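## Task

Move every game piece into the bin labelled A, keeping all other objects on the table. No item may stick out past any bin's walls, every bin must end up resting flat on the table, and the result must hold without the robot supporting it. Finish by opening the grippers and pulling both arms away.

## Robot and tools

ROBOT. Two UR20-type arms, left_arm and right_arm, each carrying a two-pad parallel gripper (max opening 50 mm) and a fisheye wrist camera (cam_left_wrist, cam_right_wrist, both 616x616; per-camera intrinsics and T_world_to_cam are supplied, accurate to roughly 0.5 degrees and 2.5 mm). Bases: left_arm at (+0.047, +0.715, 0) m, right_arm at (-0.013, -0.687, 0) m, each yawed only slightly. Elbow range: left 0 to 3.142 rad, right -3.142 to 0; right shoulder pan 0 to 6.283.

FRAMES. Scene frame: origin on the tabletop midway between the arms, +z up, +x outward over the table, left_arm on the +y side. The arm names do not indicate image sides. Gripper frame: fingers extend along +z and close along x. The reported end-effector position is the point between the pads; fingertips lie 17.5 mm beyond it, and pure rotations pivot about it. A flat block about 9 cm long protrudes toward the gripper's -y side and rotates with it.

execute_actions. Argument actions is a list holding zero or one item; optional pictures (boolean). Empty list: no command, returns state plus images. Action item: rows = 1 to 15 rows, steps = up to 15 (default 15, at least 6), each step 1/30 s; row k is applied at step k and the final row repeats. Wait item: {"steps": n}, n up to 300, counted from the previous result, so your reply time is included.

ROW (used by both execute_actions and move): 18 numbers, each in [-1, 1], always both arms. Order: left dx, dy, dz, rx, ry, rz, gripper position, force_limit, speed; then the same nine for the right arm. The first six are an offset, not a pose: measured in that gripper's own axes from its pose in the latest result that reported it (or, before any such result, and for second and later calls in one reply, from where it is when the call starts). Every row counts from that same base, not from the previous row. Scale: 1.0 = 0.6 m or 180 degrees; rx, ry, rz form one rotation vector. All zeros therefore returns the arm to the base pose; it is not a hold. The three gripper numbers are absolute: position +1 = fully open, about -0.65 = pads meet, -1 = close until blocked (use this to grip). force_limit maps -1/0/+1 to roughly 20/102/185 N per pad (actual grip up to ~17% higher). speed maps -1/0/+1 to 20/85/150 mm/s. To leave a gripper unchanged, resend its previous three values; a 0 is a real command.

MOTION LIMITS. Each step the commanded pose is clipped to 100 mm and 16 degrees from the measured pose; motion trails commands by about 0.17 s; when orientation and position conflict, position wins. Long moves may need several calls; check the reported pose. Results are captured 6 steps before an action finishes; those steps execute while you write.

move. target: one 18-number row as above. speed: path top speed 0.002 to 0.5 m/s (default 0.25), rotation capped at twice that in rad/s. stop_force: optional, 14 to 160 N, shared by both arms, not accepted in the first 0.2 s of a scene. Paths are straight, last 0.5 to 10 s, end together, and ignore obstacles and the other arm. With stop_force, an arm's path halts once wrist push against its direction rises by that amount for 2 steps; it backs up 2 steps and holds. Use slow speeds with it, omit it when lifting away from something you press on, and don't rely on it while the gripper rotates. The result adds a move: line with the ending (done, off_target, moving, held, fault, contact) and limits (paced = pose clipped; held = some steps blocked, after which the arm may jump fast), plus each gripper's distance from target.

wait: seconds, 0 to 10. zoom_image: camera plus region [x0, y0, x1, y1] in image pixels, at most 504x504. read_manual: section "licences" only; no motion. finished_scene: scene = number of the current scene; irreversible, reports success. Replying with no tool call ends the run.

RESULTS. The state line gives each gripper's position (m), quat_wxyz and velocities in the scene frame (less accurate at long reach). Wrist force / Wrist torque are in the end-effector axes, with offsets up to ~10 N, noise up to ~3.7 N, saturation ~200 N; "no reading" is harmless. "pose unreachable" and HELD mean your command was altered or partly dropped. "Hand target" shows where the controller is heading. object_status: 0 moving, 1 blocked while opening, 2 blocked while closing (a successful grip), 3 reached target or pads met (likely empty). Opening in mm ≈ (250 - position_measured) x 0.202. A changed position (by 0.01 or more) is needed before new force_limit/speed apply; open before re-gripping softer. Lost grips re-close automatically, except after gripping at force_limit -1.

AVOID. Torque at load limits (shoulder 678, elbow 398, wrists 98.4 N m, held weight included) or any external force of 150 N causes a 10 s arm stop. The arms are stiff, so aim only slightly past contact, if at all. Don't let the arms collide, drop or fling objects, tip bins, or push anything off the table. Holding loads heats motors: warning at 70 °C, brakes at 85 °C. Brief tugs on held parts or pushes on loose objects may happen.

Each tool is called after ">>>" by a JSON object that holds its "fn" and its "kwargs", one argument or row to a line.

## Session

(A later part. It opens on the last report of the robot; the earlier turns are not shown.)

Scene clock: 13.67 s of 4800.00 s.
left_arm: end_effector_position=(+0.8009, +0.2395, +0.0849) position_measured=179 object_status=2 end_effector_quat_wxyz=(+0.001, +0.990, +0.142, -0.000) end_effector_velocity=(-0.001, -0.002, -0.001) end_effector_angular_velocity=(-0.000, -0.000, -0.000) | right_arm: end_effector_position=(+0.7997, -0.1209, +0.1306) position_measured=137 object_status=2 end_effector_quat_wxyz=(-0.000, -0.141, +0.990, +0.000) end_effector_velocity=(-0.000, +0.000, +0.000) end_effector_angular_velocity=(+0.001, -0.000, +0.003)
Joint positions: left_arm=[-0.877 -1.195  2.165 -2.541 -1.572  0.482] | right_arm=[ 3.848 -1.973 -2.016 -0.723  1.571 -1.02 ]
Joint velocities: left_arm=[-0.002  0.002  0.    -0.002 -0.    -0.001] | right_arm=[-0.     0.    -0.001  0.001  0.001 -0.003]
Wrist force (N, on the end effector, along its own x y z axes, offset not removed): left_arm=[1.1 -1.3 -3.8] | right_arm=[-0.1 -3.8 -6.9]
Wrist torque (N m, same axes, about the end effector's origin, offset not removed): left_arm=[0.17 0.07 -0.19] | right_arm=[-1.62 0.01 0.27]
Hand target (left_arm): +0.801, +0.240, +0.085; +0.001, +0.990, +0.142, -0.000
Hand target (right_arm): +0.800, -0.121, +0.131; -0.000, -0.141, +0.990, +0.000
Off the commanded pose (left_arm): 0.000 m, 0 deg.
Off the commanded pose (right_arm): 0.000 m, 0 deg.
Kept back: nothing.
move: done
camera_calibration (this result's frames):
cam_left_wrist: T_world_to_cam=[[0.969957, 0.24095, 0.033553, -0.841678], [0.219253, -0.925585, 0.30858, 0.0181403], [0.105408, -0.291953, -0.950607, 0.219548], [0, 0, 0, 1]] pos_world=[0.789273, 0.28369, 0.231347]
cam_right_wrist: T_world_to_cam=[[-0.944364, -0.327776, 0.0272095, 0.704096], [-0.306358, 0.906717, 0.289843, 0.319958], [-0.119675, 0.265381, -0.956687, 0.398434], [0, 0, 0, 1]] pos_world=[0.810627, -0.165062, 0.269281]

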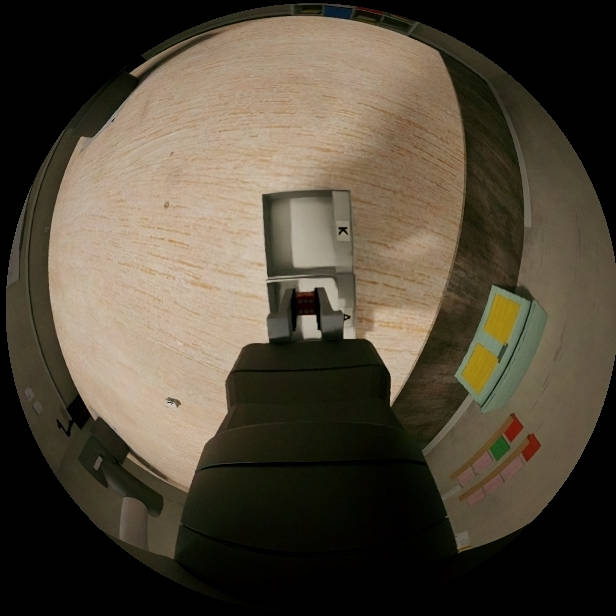

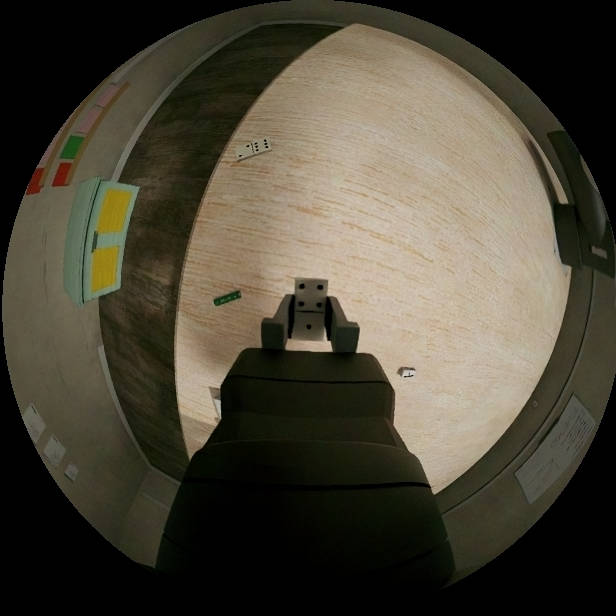

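>>> {"fn": "move", "kwargs": {
  "target": [0,0.0015,0.0932,0,0,0,-1,-0.6,0.3, 0,0,0,0,0,0,-1,-0.6,0.3],
  "speed": 0.05,
  "stop_force": 18
}}

>>> {"fn": "move", "kwargs": {
  "target": [0,0,0,0,0,0,0.02,-0.6,-0.3, 0,0,0,0,0,0,-1,-0.6,0.3]
}}

>>> {"fn": "move", "kwargs": {
  "target": [0,0,-0.1,0,0,0,0.02,-0.6,-0.3, 0,0,0,0,0,0,-1,-0.6,0.3],
  "speed": 0.2
}}

>>> {"fn": "zoom_image", "kwargs": {
  "camera": "cam_left_wrist",
  "region": [230, 200, 390, 350]
}}

Scene clock: 15.70 s of 4800.00 s.
left_arm: end_effector_position=(+0.8011, +0.2384, +0.0292) position_measured=179 object_status=2 end_effector_quat_wxyz=(+0.001, +0.990, +0.142, -0.000) end_effector_velocity=(-0.000, -0.000, -0.001) end_effector_angular_velocity=(+0.000, -0.000, -0.000) | right_arm: end_effector_position=(+0.7997, -0.1209, +0.1306) position_measured=137 object_status=2 end_effector_quat_wxyz=(-0.000, -0.141, +0.990, +0.000) end_effector_velocity=(-0.000, -0.000, +0.000) end_effector_angular_velocity=(-0.000, +0.001, +0.000)
Joint positions: left_arm=[-0.877 -1.128  2.182 -2.626 -1.572  0.481] | right_arm=[ 3.848 -1.973 -2.016 -0.723  1.571 -1.02 ]
Joint velocities: left_arm=[-0.001  0.001  0.001 -0.002  0.001 -0.   ] | right_arm=[ 0.     0.    -0.    -0.001  0.    -0.   ]
Wrist force (N, on the end effector, along its own x y z axes, offset not removed): left_arm=[-2.1 -3.2 -12.4] | right_arm=[2.3 3.8 -2.0]
Wrist torque (N m, same axes, about the end effector's origin, offset not removed): left_arm=[0.12 0.28 -0.18] | right_arm=[-0.13 -0.54 0.20]
Hand target (left_arm): +0.801, +0.238, +0.029; +0.001, +0.990, +0.142, -0.000
Hand target (right_arm): +0.800, -0.121, +0.131; -0.000, -0.141, +0.990, +0.000
Off the commanded pose (left_arm): 0.000 m, 0 deg.
Off the commanded pose (right_arm): 0.000 m, 0 deg.
Kept back: nothing.
move: done
camera_calibration (this result's frames):
cam_left_wrist: T_world_to_cam=[[0.969956, 0.240953, 0.0335795, -0.839791], [0.219242, -0.925571, 0.308629, 0.0342558], [0.105445, -0.291995, -0.95059, 0.166242], [0, 0, 0, 1]] pos_world=[0.78952, 0.282598, 0.175656]
cam_right_wrist: T_world_to_cam=[[-0.944363, -0.327778, 0.0271903, 0.704097], [-0.306364, 0.906712, 0.289854, 0.319955], [-0.119662, 0.265398, -0.956685, 0.398444], [0, 0, 0, 1]] pos_world=[0.810624, -0.165066, 0.2693]

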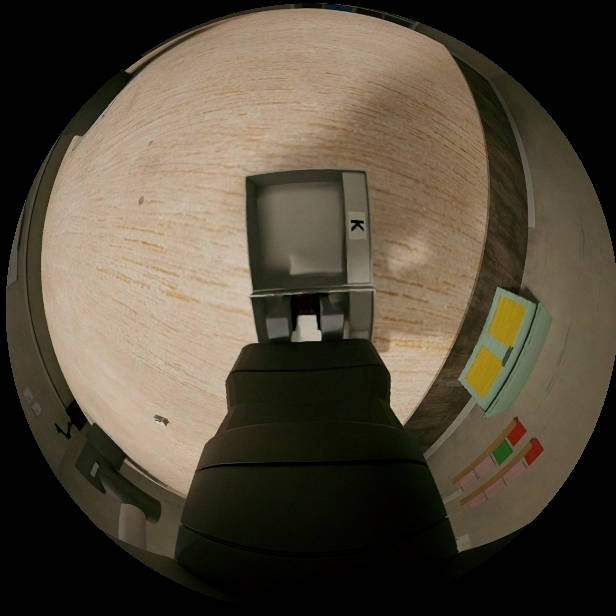

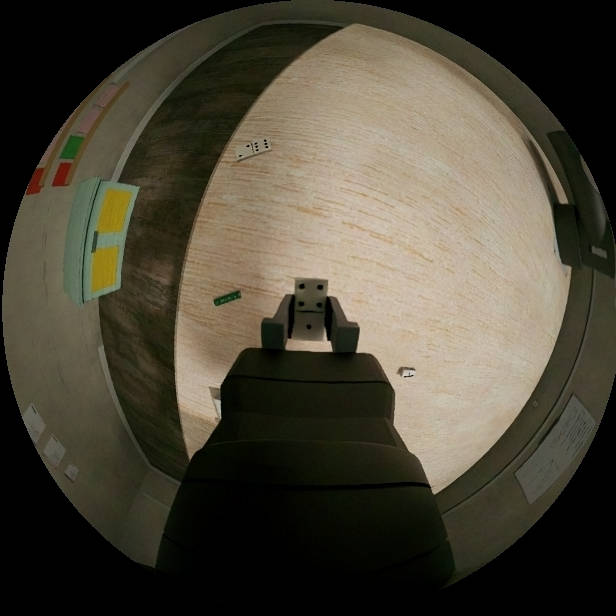

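Scene clock: 16.20 s of 4800.00 s.
left_arm: end_effector_position=(+0.8011, +0.2384, +0.0292) position_measured=150 object_status=3 end_effector_quat_wxyz=(+0.001, +0.990, +0.142, -0.000) end_effector_velocity=(+0.000, +0.000, -0.001) end_effector_angular_velocity=(+0.000, +0.001, +0.000) | right_arm: end_effector_position=(+0.7997, -0.1209, +0.1306) position_measured=137 object_status=2 end_effector_quat_wxyz=(-0.000, -0.141, +0.990, +0.000) end_effector_velocity=(-0.000, -0.000, -0.000) end_effector_angular_velocity=(-0.001, -0.000, +0.000)
Joint positions: left_arm=[-0.877 -1.128  2.182 -2.626 -1.572  0.481] | right_arm=[ 3.848 -1.973 -2.016 -0.723  1.571 -1.02 ]
Joint velocities: left_arm=[ 0.001  0.001 -0.     0.    -0.     0.   ] | right_arm=[-0.     0.    -0.    -0.    -0.001 -0.   ]
Wrist force (N, on the end effector, along its own x y z axes, offset not removed): left_arm=[0.7 -2.0 -4.2] | right_arm=[-0.1 -7.4 -7.6]
Wrist torque (N m, same axes, about the end effector's origin, offset not removed): left_arm=[0.00 0.06 -0.29] | right_arm=[-2.23 -0.18 0.22]
Hand target (left_arm): +0.801, +0.238, +0.029; +0.001, +0.990, +0.142, -0.000
Hand target (right_arm): +0.800, -0.121, +0.131; -0.000, -0.141, +0.990, +0.000
Off the commanded pose (left_arm): 0.000 m, 0 deg.
Off the commanded pose (right_arm): 0.000 m, 0 deg.
Kept back: nothing.
move: done
camera_calibration (this result's frames):
cam_left_wrist: T_world_to_cam=[[0.969955, 0.240954, 0.0335885, -0.839791], [0.219239, -0.925566, 0.308644, 0.0342671], [0.105457, -0.292007, -0.950584, 0.166193], [0, 0, 0, 1]] pos_world=[0.789521, 0.282597, 0.175612]
cam_right_wrist: T_world_to_cam=[[-0.944364, -0.327777, 0.0271901, 0.704097], [-0.306363, 0.906712, 0.289854, 0.319955], [-0.119661, 0.265397, -0.956685, 0.398444], [0, 0, 0, 1]] pos_world=[0.810624, -0.165066, 0.2693]

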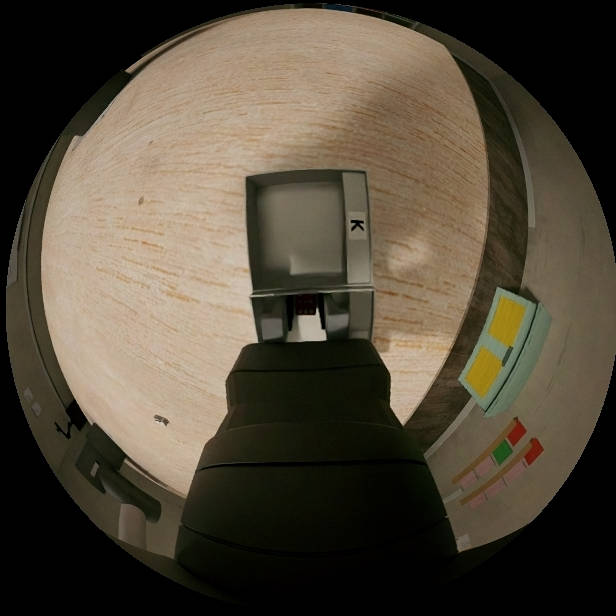

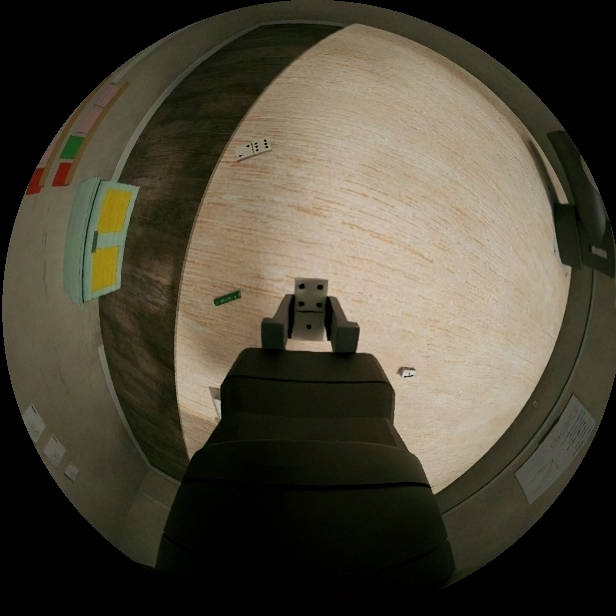

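Scene clock: 17.10 s of 4800.00 s.
left_arm: end_effector_position=(+0.8011, +0.2386, +0.0890) position_measured=150 object_status=3 end_effector_quat_wxyz=(+0.001, +0.990, +0.142, -0.000) end_effector_velocity=(-0.000, -0.001, +0.002) end_effector_angular_velocity=(-0.001, +0.000, -0.001) | right_arm: end_effector_position=(+0.7997, -0.1209, +0.1306) position_measured=137 object_status=2 end_effector_quat_wxyz=(-0.000, -0.141, +0.990, +0.000) end_effector_velocity=(-0.000, +0.000, +0.000) end_effector_angular_velocity=(+0.001, +0.001, -0.000)
Joint positions: left_arm=[-0.877 -1.199  2.162 -2.534 -1.572  0.482] | right_arm=[ 3.848 -1.973 -2.016 -0.723  1.571 -1.02 ]
Joint velocities: left_arm=[-0.    -0.002 -0.     0.002 -0.001  0.001] | right_arm=[-0.     0.     0.001 -0.001  0.002  0.   ]
Wrist force (N, on the end effector, along its own x y z axes, offset not removed): left_arm=[-0.7 -0.1 -3.1] | right_arm=[1.3 4.7 -2.6]
Wrist torque (N m, same axes, about the end effector's origin, offset not removed): left_arm=[0.44 0.34 -0.19] | right_arm=[0.07 -0.29 0.11]
Hand target (left_arm): +0.801, +0.239, +0.089; +0.001, +0.990, +0.142, -0.000
Hand target (right_arm): +0.800, -0.121, +0.131; -0.000, -0.141, +0.990, +0.000
Off the commanded pose (left_arm): 0.000 m, 0 deg.
Off the commanded pose (right_arm): 0.000 m, 0 deg.
Kept back: nothing.
move: done
camera_calibration (this result's frames):
cam_left_wrist: T_world_to_cam=[[0.969947, 0.240989, 0.0335691, -0.841851], [0.219282, -0.925567, 0.308612, 0.016018], [0.105443, -0.291976, -0.950595, 0.223091], [0, 0, 0, 1]] pos_world=[0.789515, 0.28284, 0.235386]
cam_right_wrist: T_world_to_cam=[[-0.944364, -0.327777, 0.0271902, 0.704097], [-0.306363, 0.906712, 0.289854, 0.319955], [-0.119661, 0.265397, -0.956685, 0.398444], [0, 0, 0, 1]] pos_world=[0.810624, -0.165066, 0.2693]

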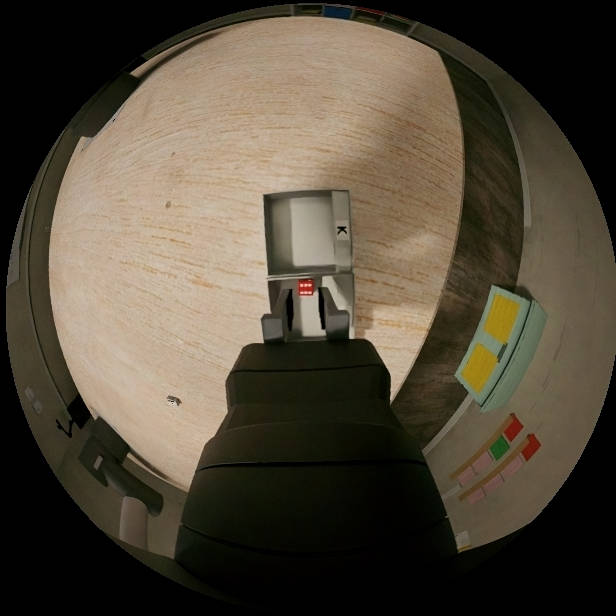

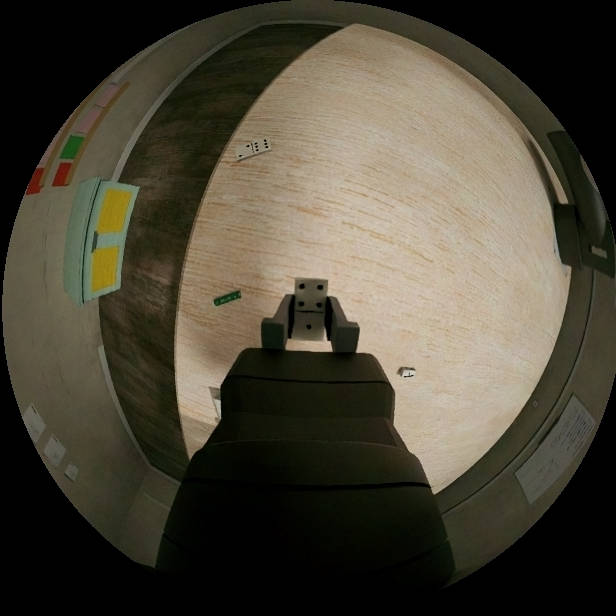

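Region (230, 200, 390, 350) of cam_left_wrist's 616x616 image, scaled by 3.150, with more detail than that image has; it fills the top 472 rows of this view, and the rest is white.

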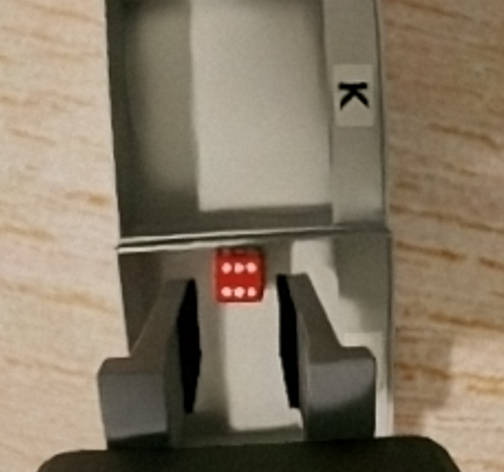

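>>> {"fn": "move", "kwargs": {
  "target": [0,-0.55,-0.17,0,0,0,0.02,-0.6,-0.3, -0.1715,0.5105,0.076,0,0,0,-1,-0.6,0.3],
  "speed": 0.35
}}

>>> {"fn": "zoom_image", "kwargs": {
  "camera": "cam_right_wrist",
  "region": [230, 210, 390, 360]
}}

Scene clock: 19.20 s of 4800.00 s.
left_arm: end_effector_position=(+0.7083, +0.5554, +0.1893) position_measured=150 object_status=3 end_effector_quat_wxyz=(+0.001, +0.990, +0.142, -0.001) end_effector_velocity=(-0.000, +0.001, +0.001) end_effector_angular_velocity=(-0.000, -0.001, +0.001) | right_arm: end_effector_position=(+0.8129, +0.2019, +0.0858) position_measured=137 object_status=2 end_effector_quat_wxyz=(-0.000, -0.141, +0.990, -0.000) end_effector_velocity=(+0.000, +0.001, -0.000) end_effector_angular_velocity=(-0.001, +0.001, +0.000)
Joint positions: left_arm=[-0.635 -1.532  2.4   -2.438 -1.573  0.724] | right_arm=[ 4.018 -2.208 -1.673 -0.831  1.571 -0.85 ]
Joint velocities: left_arm=[ 0.001 -0.003  0.     0.002  0.     0.   ] | right_arm=[ 0.    -0.001  0.002 -0.002  0.     0.   ]
Wrist force (N, on the end effector, along its own x y z axes, offset not removed): left_arm=[-0.6 -0.8 -4.8] | right_arm=[4.7 0.5 -9.6]
Wrist torque (N m, same axes, about the end effector's origin, offset not removed): left_arm=[0.31 0.28 -0.18] | right_arm=[-0.96 -0.86 0.16]
Hand target (left_arm): +0.708, +0.556, +0.189; +0.001, +0.990, +0.142, -0.001
Hand target (right_arm): +0.813, +0.202, +0.086; -0.000, -0.141, +0.990, -0.000
Off the commanded pose (left_arm): 0.001 m, 0 deg.
Off the commanded pose (right_arm): 0.001 m, 0 deg.
Kept back: nothing.
move: done
camera_calibration (this result's frames):
cam_left_wrist: T_world_to_cam=[[0.969983, 0.240992, 0.0324952, -0.831397], [0.219569, -0.925405, 0.308894, 0.298276], [0.104512, -0.292487, -0.950541, 0.421644], [0, 0, 0, 1]] pos_world=[0.696881, 0.599712, 0.33567]
cam_right_wrist: T_world_to_cam=[[-0.944382, -0.327754, 0.0268337, 0.823623], [-0.306473, 0.906769, 0.289557, 0.0444269], [-0.119236, 0.265229, -0.956785, 0.271225], [0, 0, 0, 1]] pos_world=[0.82377, 0.157725, 0.224539]

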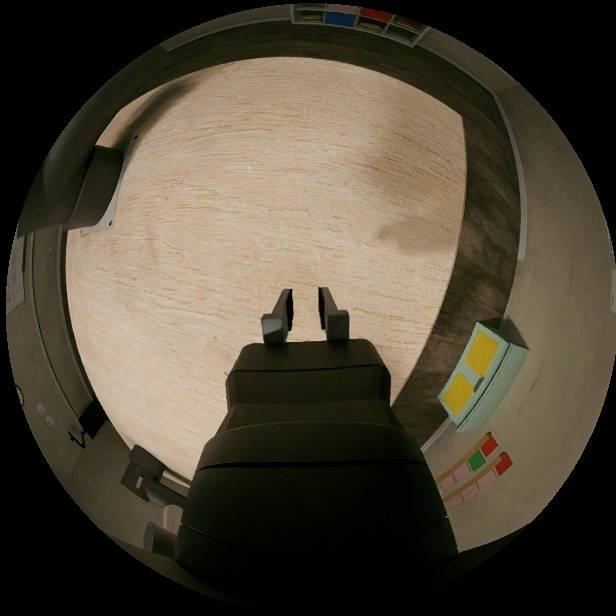

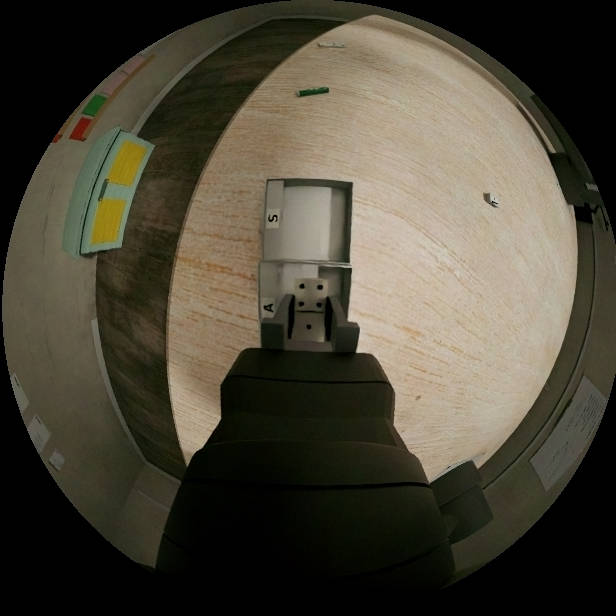

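Region (230, 210, 390, 360) of cam_right_wrist's 616x616 image, scaled by 3.150, with more detail than that image has; it fills the top 472 rows of this view, and the rest is white.

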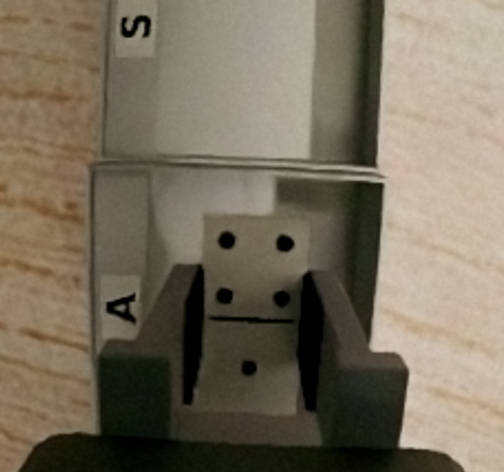

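>>> {"fn": "move", "kwargs": {
  "target": [0,0,0,0,0,0,0.02,-0.6,-0.3, 0.0023,-0.0065,0.0977,0,0,0,-1,-0.6,0.3],
  "speed": 0.05,
  "stop_force": 20
}}

>>> {"fn": "zoom_image", "kwargs": {
  "camera": "cam_right_wrist",
  "region": [230, 210, 390, 360]
}}

Scene clock: 21.07 s of 4800.00 s.
left_arm: end_effector_position=(+0.7083, +0.5554, +0.1893) position_measured=150 object_status=3 end_effector_quat_wxyz=(+0.001, +0.990, +0.142, -0.001) end_effector_velocity=(-0.000, +0.000, +0.000) end_effector_angular_velocity=(-0.000, +0.000, -0.001) | right_arm: end_effector_position=(+0.8128, +0.1980, +0.0275) position_measured=137 object_status=2 end_effector_quat_wxyz=(-0.000, -0.141, +0.990, +0.000) end_effector_velocity=(-0.000, +0.000, -0.001) end_effector_angular_velocity=(+0.001, +0.000, +0.001)
Joint positions: left_arm=[-0.635 -1.532  2.4   -2.438 -1.573  0.724] | right_arm=[ 4.016 -2.253 -1.695 -0.765  1.571 -0.852]
Joint velocities: left_arm=[-0.    -0.001  0.001 -0.    -0.     0.001] | right_arm=[-0.    -0.001 -0.     0.002  0.001 -0.001]
Wrist force (N, on the end effector, along its own x y z axes, offset not removed): left_arm=[0.0 0.0 -4.7] | right_arm=[5.7 -3.2 -27.5]
Wrist torque (N m, same axes, about the end effector's origin, offset not removed): left_arm=[0.37 0.22 -0.20] | right_arm=[-0.69 0.38 0.18]
Hand target (left_arm): +0.708, +0.555, +0.189; +0.001, +0.990, +0.142, -0.001
Hand target (right_arm): +0.813, +0.198, +0.027; -0.000, -0.141, +0.990, -0.000
Off the commanded pose (left_arm): 0.000 m, 0 deg.
Off the commanded pose (right_arm): 0.000 m, 0 deg.
Kept back: nothing.
move: done
camera_calibration (this result's frames):
cam_left_wrist: T_world_to_cam=[[0.969997, 0.240938, 0.0324641, -0.831342], [0.219528, -0.925421, 0.308876, 0.298348], [0.104463, -0.292482, -0.950548, 0.421671], [0, 0, 0, 1]] pos_world=[0.696855, 0.599731, 0.335654]
cam_right_wrist: T_world_to_cam=[[-0.944384, -0.327755, 0.0267452, 0.823729], [-0.306489, 0.906743, 0.289625, 0.0648721], [-0.119177, 0.26532, -0.956767, 0.216348], [0, 0, 0, 1]] pos_world=[0.823583, 0.153758, 0.166175]

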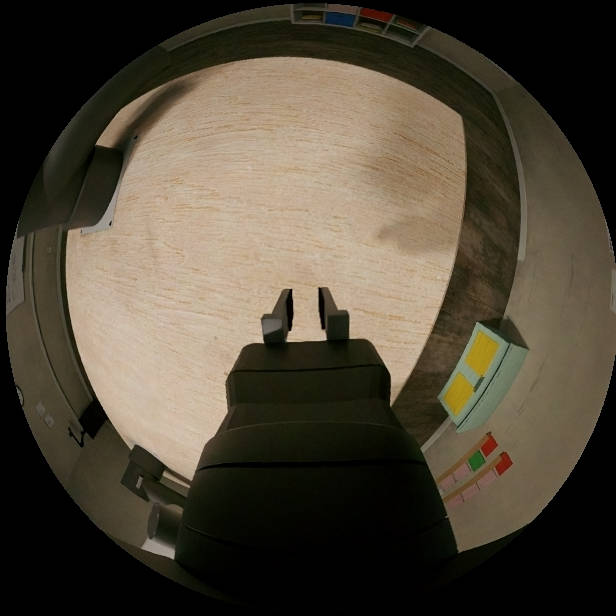

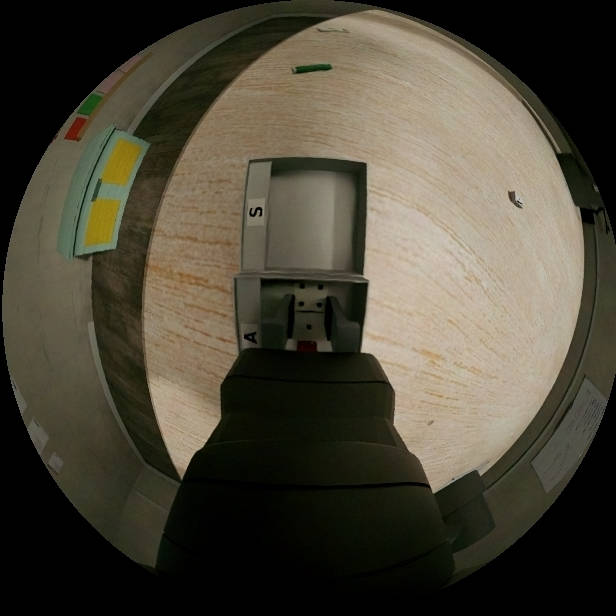

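Region (230, 210, 390, 360) of cam_right_wrist's 616x616 image, scaled by 3.150, with more detail than that image has; it fills the top 472 rows of this view, and the rest is white.

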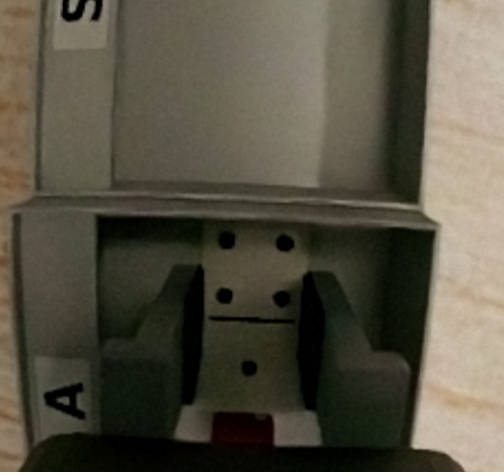

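>>> {"fn": "move", "kwargs": {
  "target": [0,0,0,0,0,0,0.02,-0.6,-0.3, 0,0,-0.0008,0,0,0,0.26,-0.6,-0.3],
  "speed": 0.05
}}

>>> {"fn": "move", "kwargs": {
  "target": [0,0,0,0,0,0,0.02,-0.6,-0.3, 0,0,-0.099,0,0,0,0.26,-0.6,-0.3],
  "speed": 0.2
}}

>>> {"fn": "zoom_image", "kwargs": {
  "camera": "cam_right_wrist",
  "region": [230, 210, 390, 360]
}}

>>> {"fn": "move", "kwargs": {
  "target": [0,0,0,0,0,0,0.02,-0.6,-0.3, 0.018,-0.833,0.0375,0,0,0.4156,0.7,-0.6,-0.3],
  "speed": 0.4
}}

>>> {"fn": "zoom_image", "kwargs": {
  "camera": "cam_right_wrist",
  "region": [240, 230, 380, 350]
}}

Scene clock: 22.73 s of 4800.00 s.
left_arm: end_effector_position=(+0.7083, +0.5554, +0.1893) position_measured=150 object_status=3 end_effector_quat_wxyz=(+0.001, +0.990, +0.142, -0.001) end_effector_velocity=(+0.000, -0.000, +0.001) end_effector_angular_velocity=(-0.000, -0.001, +0.002) | right_arm: end_effector_position=(+0.8128, +0.1979, +0.0277) position_measured=113 object_status=3 end_effector_quat_wxyz=(-0.000, -0.141, +0.990, -0.000) end_effector_velocity=(-0.000, +0.000, +0.001) end_effector_angular_velocity=(+0.001, +0.000, +0.000)
Joint positions: left_arm=[-0.635 -1.532  2.4   -2.438 -1.573  0.724] | right_arm=[ 4.016 -2.253 -1.695 -0.765  1.571 -0.852]
Joint velocities: left_arm=[ 0.    -0.    -0.    -0.     0.    -0.002] | right_arm=[-0.     0.001  0.     0.     0.001 -0.   ]
Wrist force (N, on the end effector, along its own x y z axes, offset not removed): left_arm=[-1.0 0.1 -5.1] | right_arm=[0.0 0.5 -1.8]
Wrist torque (N m, same axes, about the end effector's origin, offset not removed): left_arm=[0.41 0.38 -0.18] | right_arm=[-0.49 0.05 0.09]
Hand target (left_arm): +0.708, +0.555, +0.189; +0.001, +0.990, +0.142, -0.001
Hand target (right_arm): +0.813, +0.198, +0.028; -0.000, -0.141, +0.990, +0.000
Off the commanded pose (left_arm): 0.000 m, 0 deg.
Off the commanded pose (right_arm): 0.000 m, 0 deg.
Kept back: nothing.
move: done
camera_calibration (this result's frames):
cam_left_wrist: T_world_to_cam=[[0.969983, 0.240992, 0.0324841, -0.831388], [0.219572, -0.925404, 0.308896, 0.298277], [0.104502, -0.292491, -0.950541, 0.42165], [0, 0, 0, 1]] pos_world=[0.696876, 0.599713, 0.335666]
cam_right_wrist: T_world_to_cam=[[-0.944381, -0.327754, 0.0268571, 0.823697], [-0.306469, 0.906777, 0.289539, 0.0648033], [-0.119251, 0.265204, -0.956789, 0.216709], [0, 0, 0, 1]] pos_world=[0.823587, 0.153736, 0.16646]

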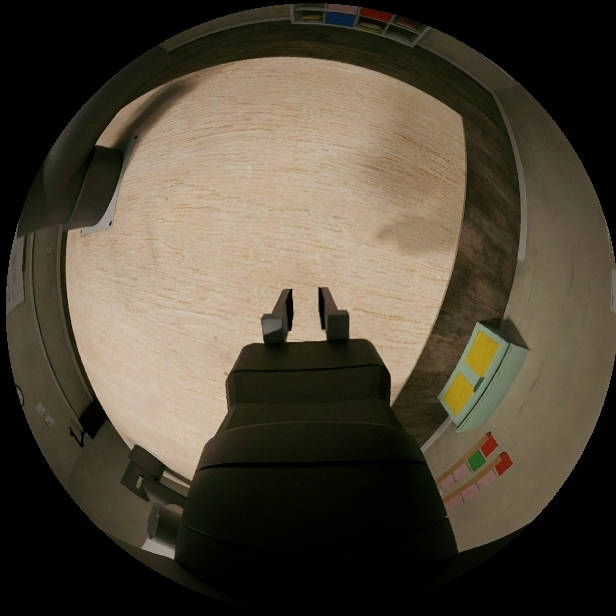

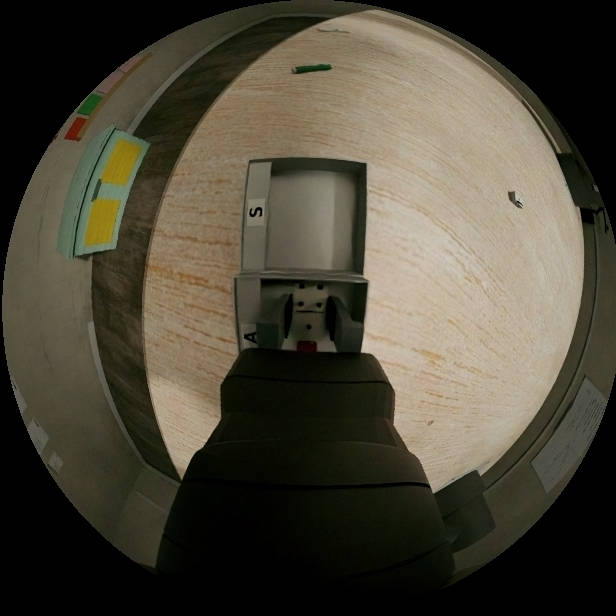

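Scene clock: 23.63 s of 4800.00 s.
left_arm: end_effector_position=(+0.7083, +0.5554, +0.1893) position_measured=150 object_status=3 end_effector_quat_wxyz=(+0.001, +0.990, +0.142, -0.001) end_effector_velocity=(-0.000, -0.000, -0.001) end_effector_angular_velocity=(+0.001, +0.001, -0.002) | right_arm: end_effector_position=(+0.8127, +0.1978, +0.0870) position_measured=113 object_status=3 end_effector_quat_wxyz=(-0.000, -0.141, +0.990, -0.000) end_effector_velocity=(+0.000, -0.000, +0.001) end_effector_angular_velocity=(-0.001, -0.001, -0.000)
Joint positions: left_arm=[-0.635 -1.532  2.4   -2.438 -1.573  0.724] | right_arm=[ 4.016 -2.204 -1.678 -0.83   1.571 -0.852]
Joint velocities: left_arm=[-0.001  0.001  0.     0.     0.001  0.001] | right_arm=[-0.     0.001  0.001 -0.001 -0.001  0.   ]
Wrist force (N, on the end effector, along its own x y z axes, offset not removed): left_arm=[-1.6 0.5 -3.4] | right_arm=[-3.6 9.5 -11.2]
Wrist torque (N m, same axes, about the end effector's origin, offset not removed): left_arm=[0.57 0.57 -0.15] | right_arm=[1.01 0.80 0.18]
Hand target (left_arm): +0.708, +0.555, +0.189; +0.001, +0.990, +0.142, -0.001
Hand target (right_arm): +0.813, +0.198, +0.087; -0.000, -0.141, +0.990, -0.000
Off the commanded pose (left_arm): 0.000 m, 0 deg.
Off the commanded pose (right_arm): 0.000 m, 0 deg.
Kept back: nothing.
move: done
camera_calibration (this result's frames):
cam_left_wrist: T_world_to_cam=[[0.969983, 0.240992, 0.0324841, -0.831388], [0.219572, -0.925404, 0.308896, 0.298277], [0.104502, -0.292491, -0.950541, 0.42165], [0, 0, 0, 1]] pos_world=[0.696876, 0.599713, 0.335666]
cam_right_wrist: T_world_to_cam=[[-0.944382, -0.327752, 0.0268652, 0.822035], [-0.306466, 0.90678, 0.289533, 0.047776], [-0.119256, 0.265196, -0.956791, 0.273439], [0, 0, 0, 1]] pos_world=[0.823566, 0.153587, 0.225707]

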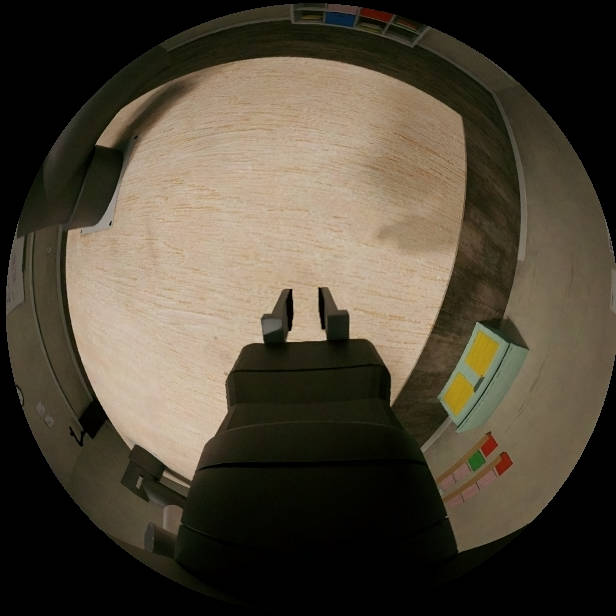

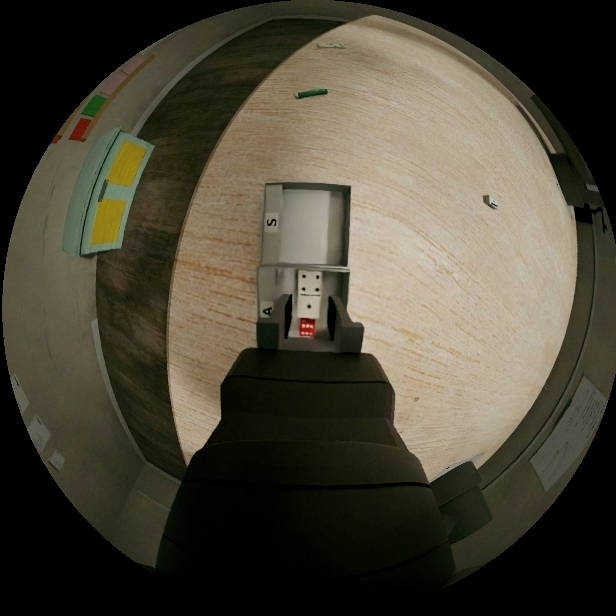

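Region (230, 210, 390, 360) of cam_right_wrist's 616x616 image, scaled by 3.150, with more detail than that image has; it fills the top 472 rows of this view, and the rest is white.

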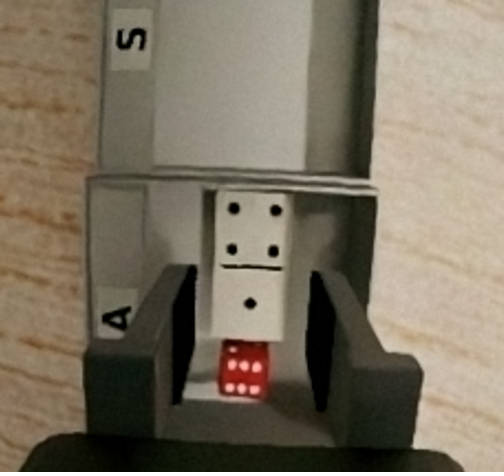

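Scene clock: 25.87 s of 4800.00 s.
left_arm: end_effector_position=(+0.7083, +0.5554, +0.1893) position_measured=150 object_status=3 end_effector_quat_wxyz=(+0.001, +0.990, +0.142, -0.001) end_effector_velocity=(-0.000, -0.001, -0.000) end_effector_angular_velocity=(-0.001, +0.001, +0.001) | right_arm: end_effector_position=(+0.9419, -0.2845, +0.0635) position_measured=48 object_status=3 end_effector_quat_wxyz=(-0.001, +0.489, +0.872, -0.000) end_effector_velocity=(+0.000, -0.001, -0.000) end_effector_angular_velocity=(+0.000, +0.000, -0.004)
Joint positions: left_arm=[-0.635 -1.532  2.4   -2.438 -1.573  0.724] | right_arm=[ 3.606 -2.09  -1.947 -0.676  1.572  0.044]
Joint velocities: left_arm=[-0.001  0.    -0.     0.    -0.001 -0.002] | right_arm=[-0.001 -0.    -0.     0.001  0.     0.002]
Wrist force (N, on the end effector, along its own x y z axes, offset not removed): left_arm=[-0.2 -1.0 -5.1] | right_arm=[4.4 -1.4 -3.2]
Wrist torque (N m, same axes, about the end effector's origin, offset not removed): left_arm=[0.17 0.24 -0.12] | right_arm=[-1.08 -1.01 0.15]
Hand target (left_arm): +0.708, +0.555, +0.189; +0.001, +0.990, +0.142, -0.001
Hand target (right_arm): +0.942, -0.285, +0.063; -0.001, +0.489, +0.872, -0.000
Off the commanded pose (left_arm): 0.000 m, 0 deg.
Off the commanded pose (right_arm): 0.001 m, 0 deg.
Kept back: nothing.
move: done
camera_calibration (this result's frames):
cam_left_wrist: T_world_to_cam=[[0.969983, 0.240992, 0.0324841, -0.831388], [0.219572, -0.925404, 0.308896, 0.298277], [0.104502, -0.292491, -0.950541, 0.42165], [0, 0, 0, 1]] pos_world=[0.696876, 0.599713, 0.335666]
cam_right_wrist: T_world_to_cam=[[-0.564044, 0.825279, 0.0277398, 0.756279], [0.794867, 0.533545, 0.288991, -0.611997], [0.223698, 0.185053, -0.95693, 0.0484085], [0, 0, 0, 1]] pos_world=[0.902202, -0.306571, 0.202206]

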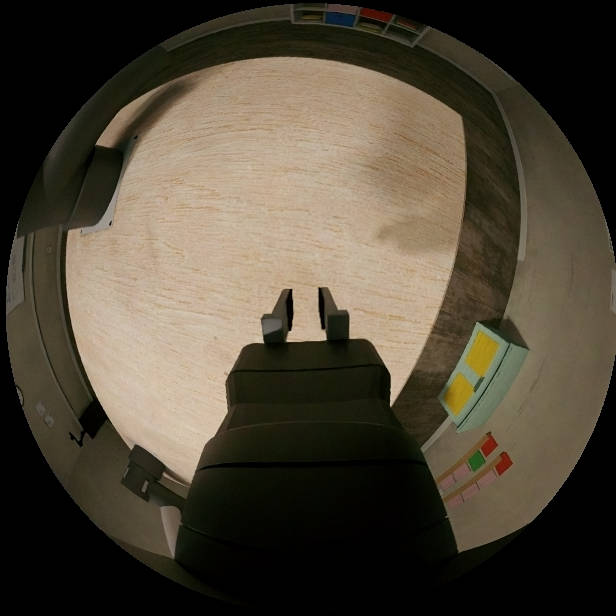

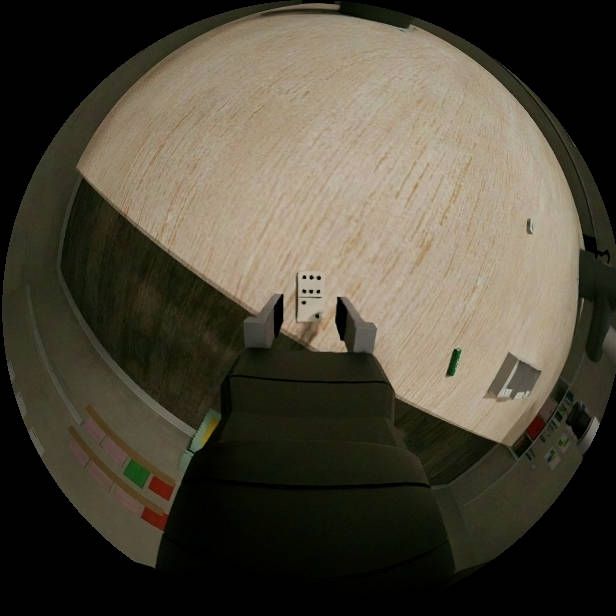

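Region (240, 230, 380, 350) of cam_right_wrist's 616x616 image, scaled by 3.600, with more detail than that image has; it fills the top 432 rows of this view, and the rest is white.

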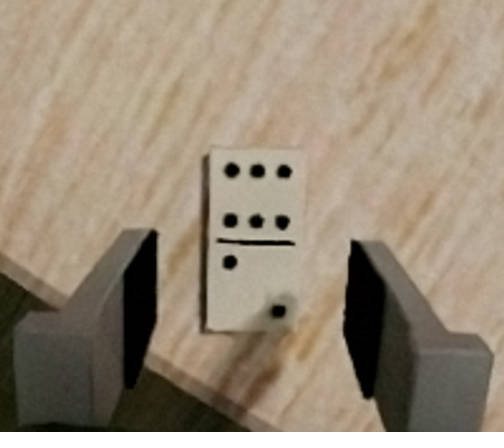

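>>> {"fn": "move", "kwargs": {
  "target": [0,0,0,0,0,0,0.02,-0.6,-0.3, 0.001,0,0.0715,0,0,-0.008,0.7,-0.6,-0.3],
  "speed": 0.06,
  "stop_force": 25
}}

>>> {"fn": "move", "kwargs": {
  "target": [0,0,0,0,0,0,0.02,-0.6,-0.3, 0,0,0,0,0,0,-1,-0.6,0.3]
}}

>>> {"fn": "zoom_image", "kwargs": {
  "camera": "cam_right_wrist",
  "region": [230, 210, 390, 360]
}}

Scene clock: 27.23 s of 4800.00 s.
left_arm: end_effector_position=(+0.7083, +0.5554, +0.1893) position_measured=150 object_status=3 end_effector_quat_wxyz=(+0.001, +0.990, +0.142, -0.001) end_effector_velocity=(+0.000, -0.000, -0.000) end_effector_angular_velocity=(-0.001, +0.001, +0.001) | right_arm: end_effector_position=(+0.9416, -0.2839, +0.0207) position_measured=48 object_status=3 end_effector_quat_wxyz=(-0.001, +0.478, +0.878, -0.000) end_effector_velocity=(-0.000, +0.000, -0.001) end_effector_angular_velocity=(+0.001, +0.001, +0.001)
Joint positions: left_arm=[-0.635 -1.532  2.4   -2.438 -1.573  0.724] | right_arm=[ 3.608 -2.133 -1.959 -0.621  1.572  0.02 ]
Joint velocities: left_arm=[ 0.     0.    -0.    -0.    -0.001 -0.001] | right_arm=[ 0.    -0.001 -0.     0.002  0.001 -0.001]
Wrist force (N, on the end effector, along its own x y z axes, offset not removed): left_arm=[0.3 -0.8 -4.1] | right_arm=[-2.7 -5.1 0.3]
Wrist torque (N m, same axes, about the end effector's origin, offset not removed): left_arm=[0.26 0.10 -0.21] | right_arm=[-1.74 0.39 0.19]
Hand target (left_arm): +0.708, +0.555, +0.189; +0.001, +0.990, +0.142, -0.001
Hand target (right_arm): +0.942, -0.284, +0.021; -0.001, +0.478, +0.878, -0.000
Off the commanded pose (left_arm): 0.000 m, 0 deg.
Off the commanded pose (right_arm): 0.000 m, 0 deg.
Kept back: nothing.
move: done
camera_calibration (this result's frames):
cam_left_wrist: T_world_to_cam=[[0.969983, 0.240992, 0.0324841, -0.831388], [0.219572, -0.925404, 0.308896, 0.298277], [0.104502, -0.292491, -0.950541, 0.42165], [0, 0, 0, 1]] pos_world=[0.696876, 0.599713, 0.335666]
cam_right_wrist: T_world_to_cam=[[-0.584537, 0.810893, 0.0277304, 0.77202], [0.781248, 0.553285, 0.289011, -0.581309], [0.219014, 0.190602, -0.956924, 0.0134643], [0, 0, 0, 1]] pos_world=[0.902472, -0.306962, 0.15948]

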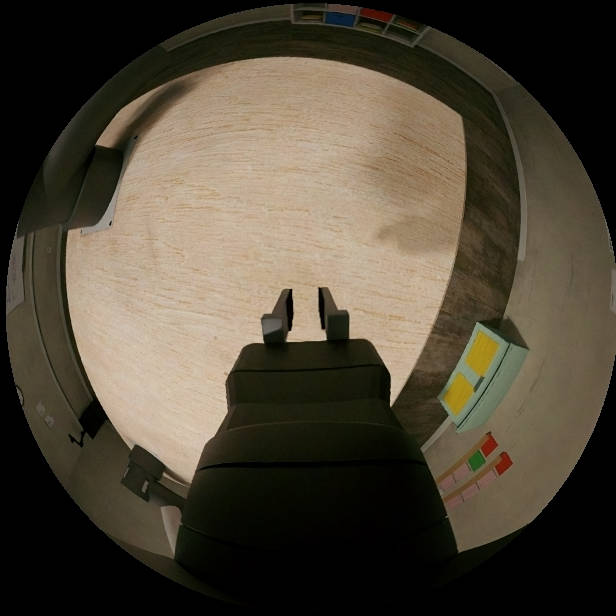

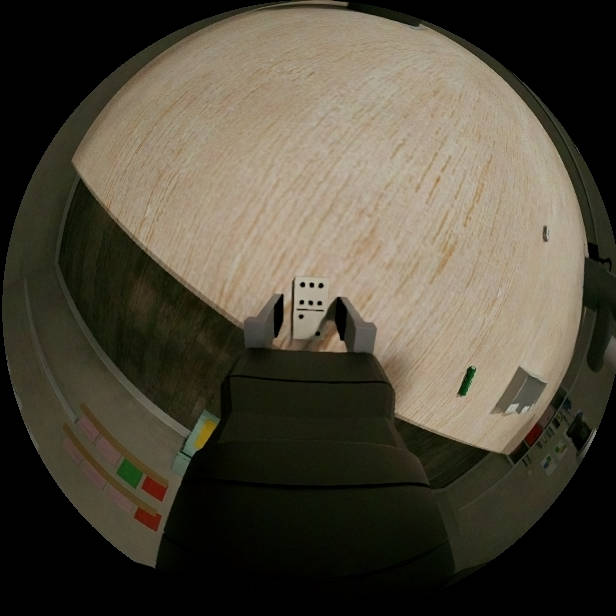

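Scene clock: 27.73 s of 4800.00 s.
left_arm: end_effector_position=(+0.7083, +0.5554, +0.1893) position_measured=150 object_status=3 end_effector_quat_wxyz=(+0.001, +0.990, +0.142, -0.001) end_effector_velocity=(-0.000, -0.000, -0.001) end_effector_angular_velocity=(+0.000, +0.001, -0.000) | right_arm: end_effector_position=(+0.9416, -0.2839, +0.0207) position_measured=137 object_status=2 end_effector_quat_wxyz=(-0.001, +0.478, +0.878, -0.000) end_effector_velocity=(-0.000, +0.000, -0.000) end_effector_angular_velocity=(+0.001, +0.000, -0.000)
Joint positions: left_arm=[-0.635 -1.532  2.4   -2.438 -1.573  0.724] | right_arm=[ 3.608 -2.133 -1.959 -0.621  1.572  0.02 ]
Joint velocities: left_arm=[-0.     0.001  0.001 -0.    -0.    -0.   ] | right_arm=[ 0.     0.    -0.     0.     0.001  0.   ]
Wrist force (N, on the end effector, along its own x y z axes, offset not removed): left_arm=[-2.0 -1.4 -6.5] | right_arm=[0.1 1.4 -5.9]
Wrist torque (N m, same axes, about the end effector's origin, offset not removed): left_arm=[0.09 0.68 -0.21] | right_arm=[-0.54 -0.14 0.04]
Hand target (left_arm): +0.708, +0.555, +0.189; +0.001, +0.990, +0.142, -0.001
Hand target (right_arm): +0.942, -0.284, +0.021; -0.001, +0.478, +0.878, -0.000
Off the commanded pose (left_arm): 0.000 m, 0 deg.
Off the commanded pose (right_arm): 0.000 m, 0 deg.
Kept back: nothing.
move: done
camera_calibration (this result's frames):
cam_left_wrist: T_world_to_cam=[[0.969983, 0.240992, 0.0324843, -0.831388], [0.219572, -0.925404, 0.308896, 0.298277], [0.104503, -0.292491, -0.950541, 0.42165], [0, 0, 0, 1]] pos_world=[0.696876, 0.599713, 0.335666]
cam_right_wrist: T_world_to_cam=[[-0.584568, 0.810871, 0.0277301, 0.772043], [0.781226, 0.553312, 0.289019, -0.581267], [0.219014, 0.190615, -0.956922, 0.0134126], [0, 0, 0, 1]] pos_world=[0.902475, -0.306961, 0.159423]

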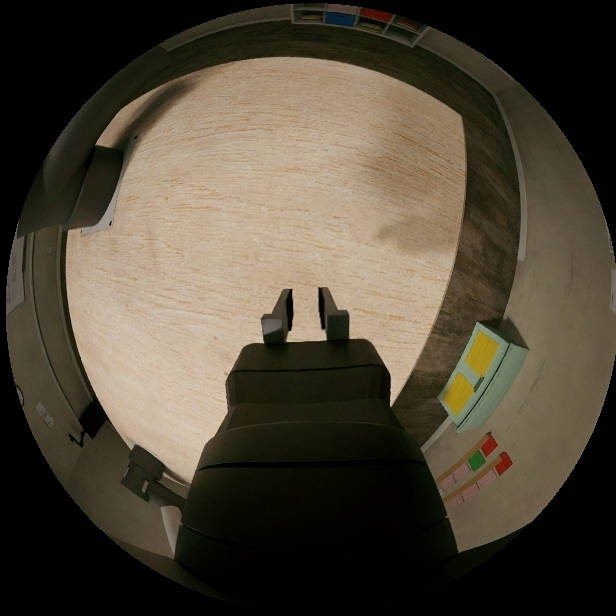

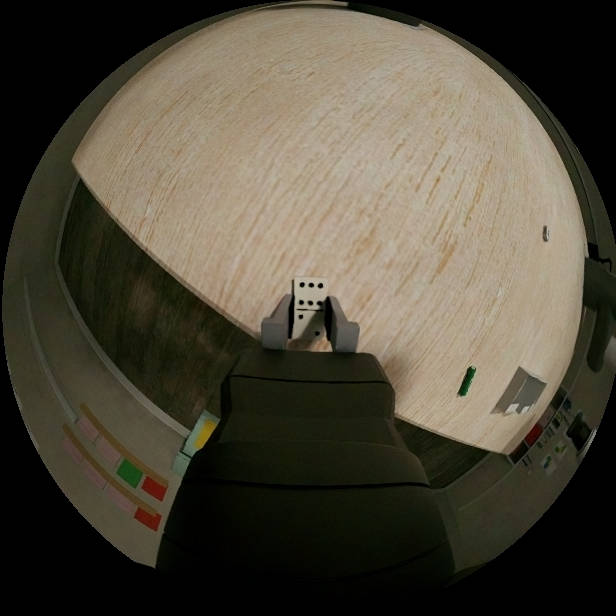

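Region (230, 210, 390, 360) of cam_right_wrist's 616x616 image, scaled by 3.150, with more detail than that image has; it fills the top 472 rows of this view, and the rest is white.

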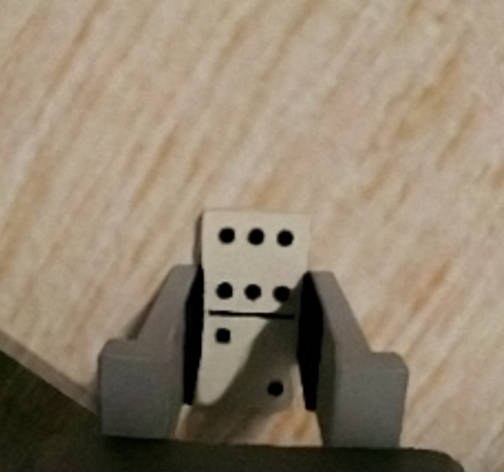

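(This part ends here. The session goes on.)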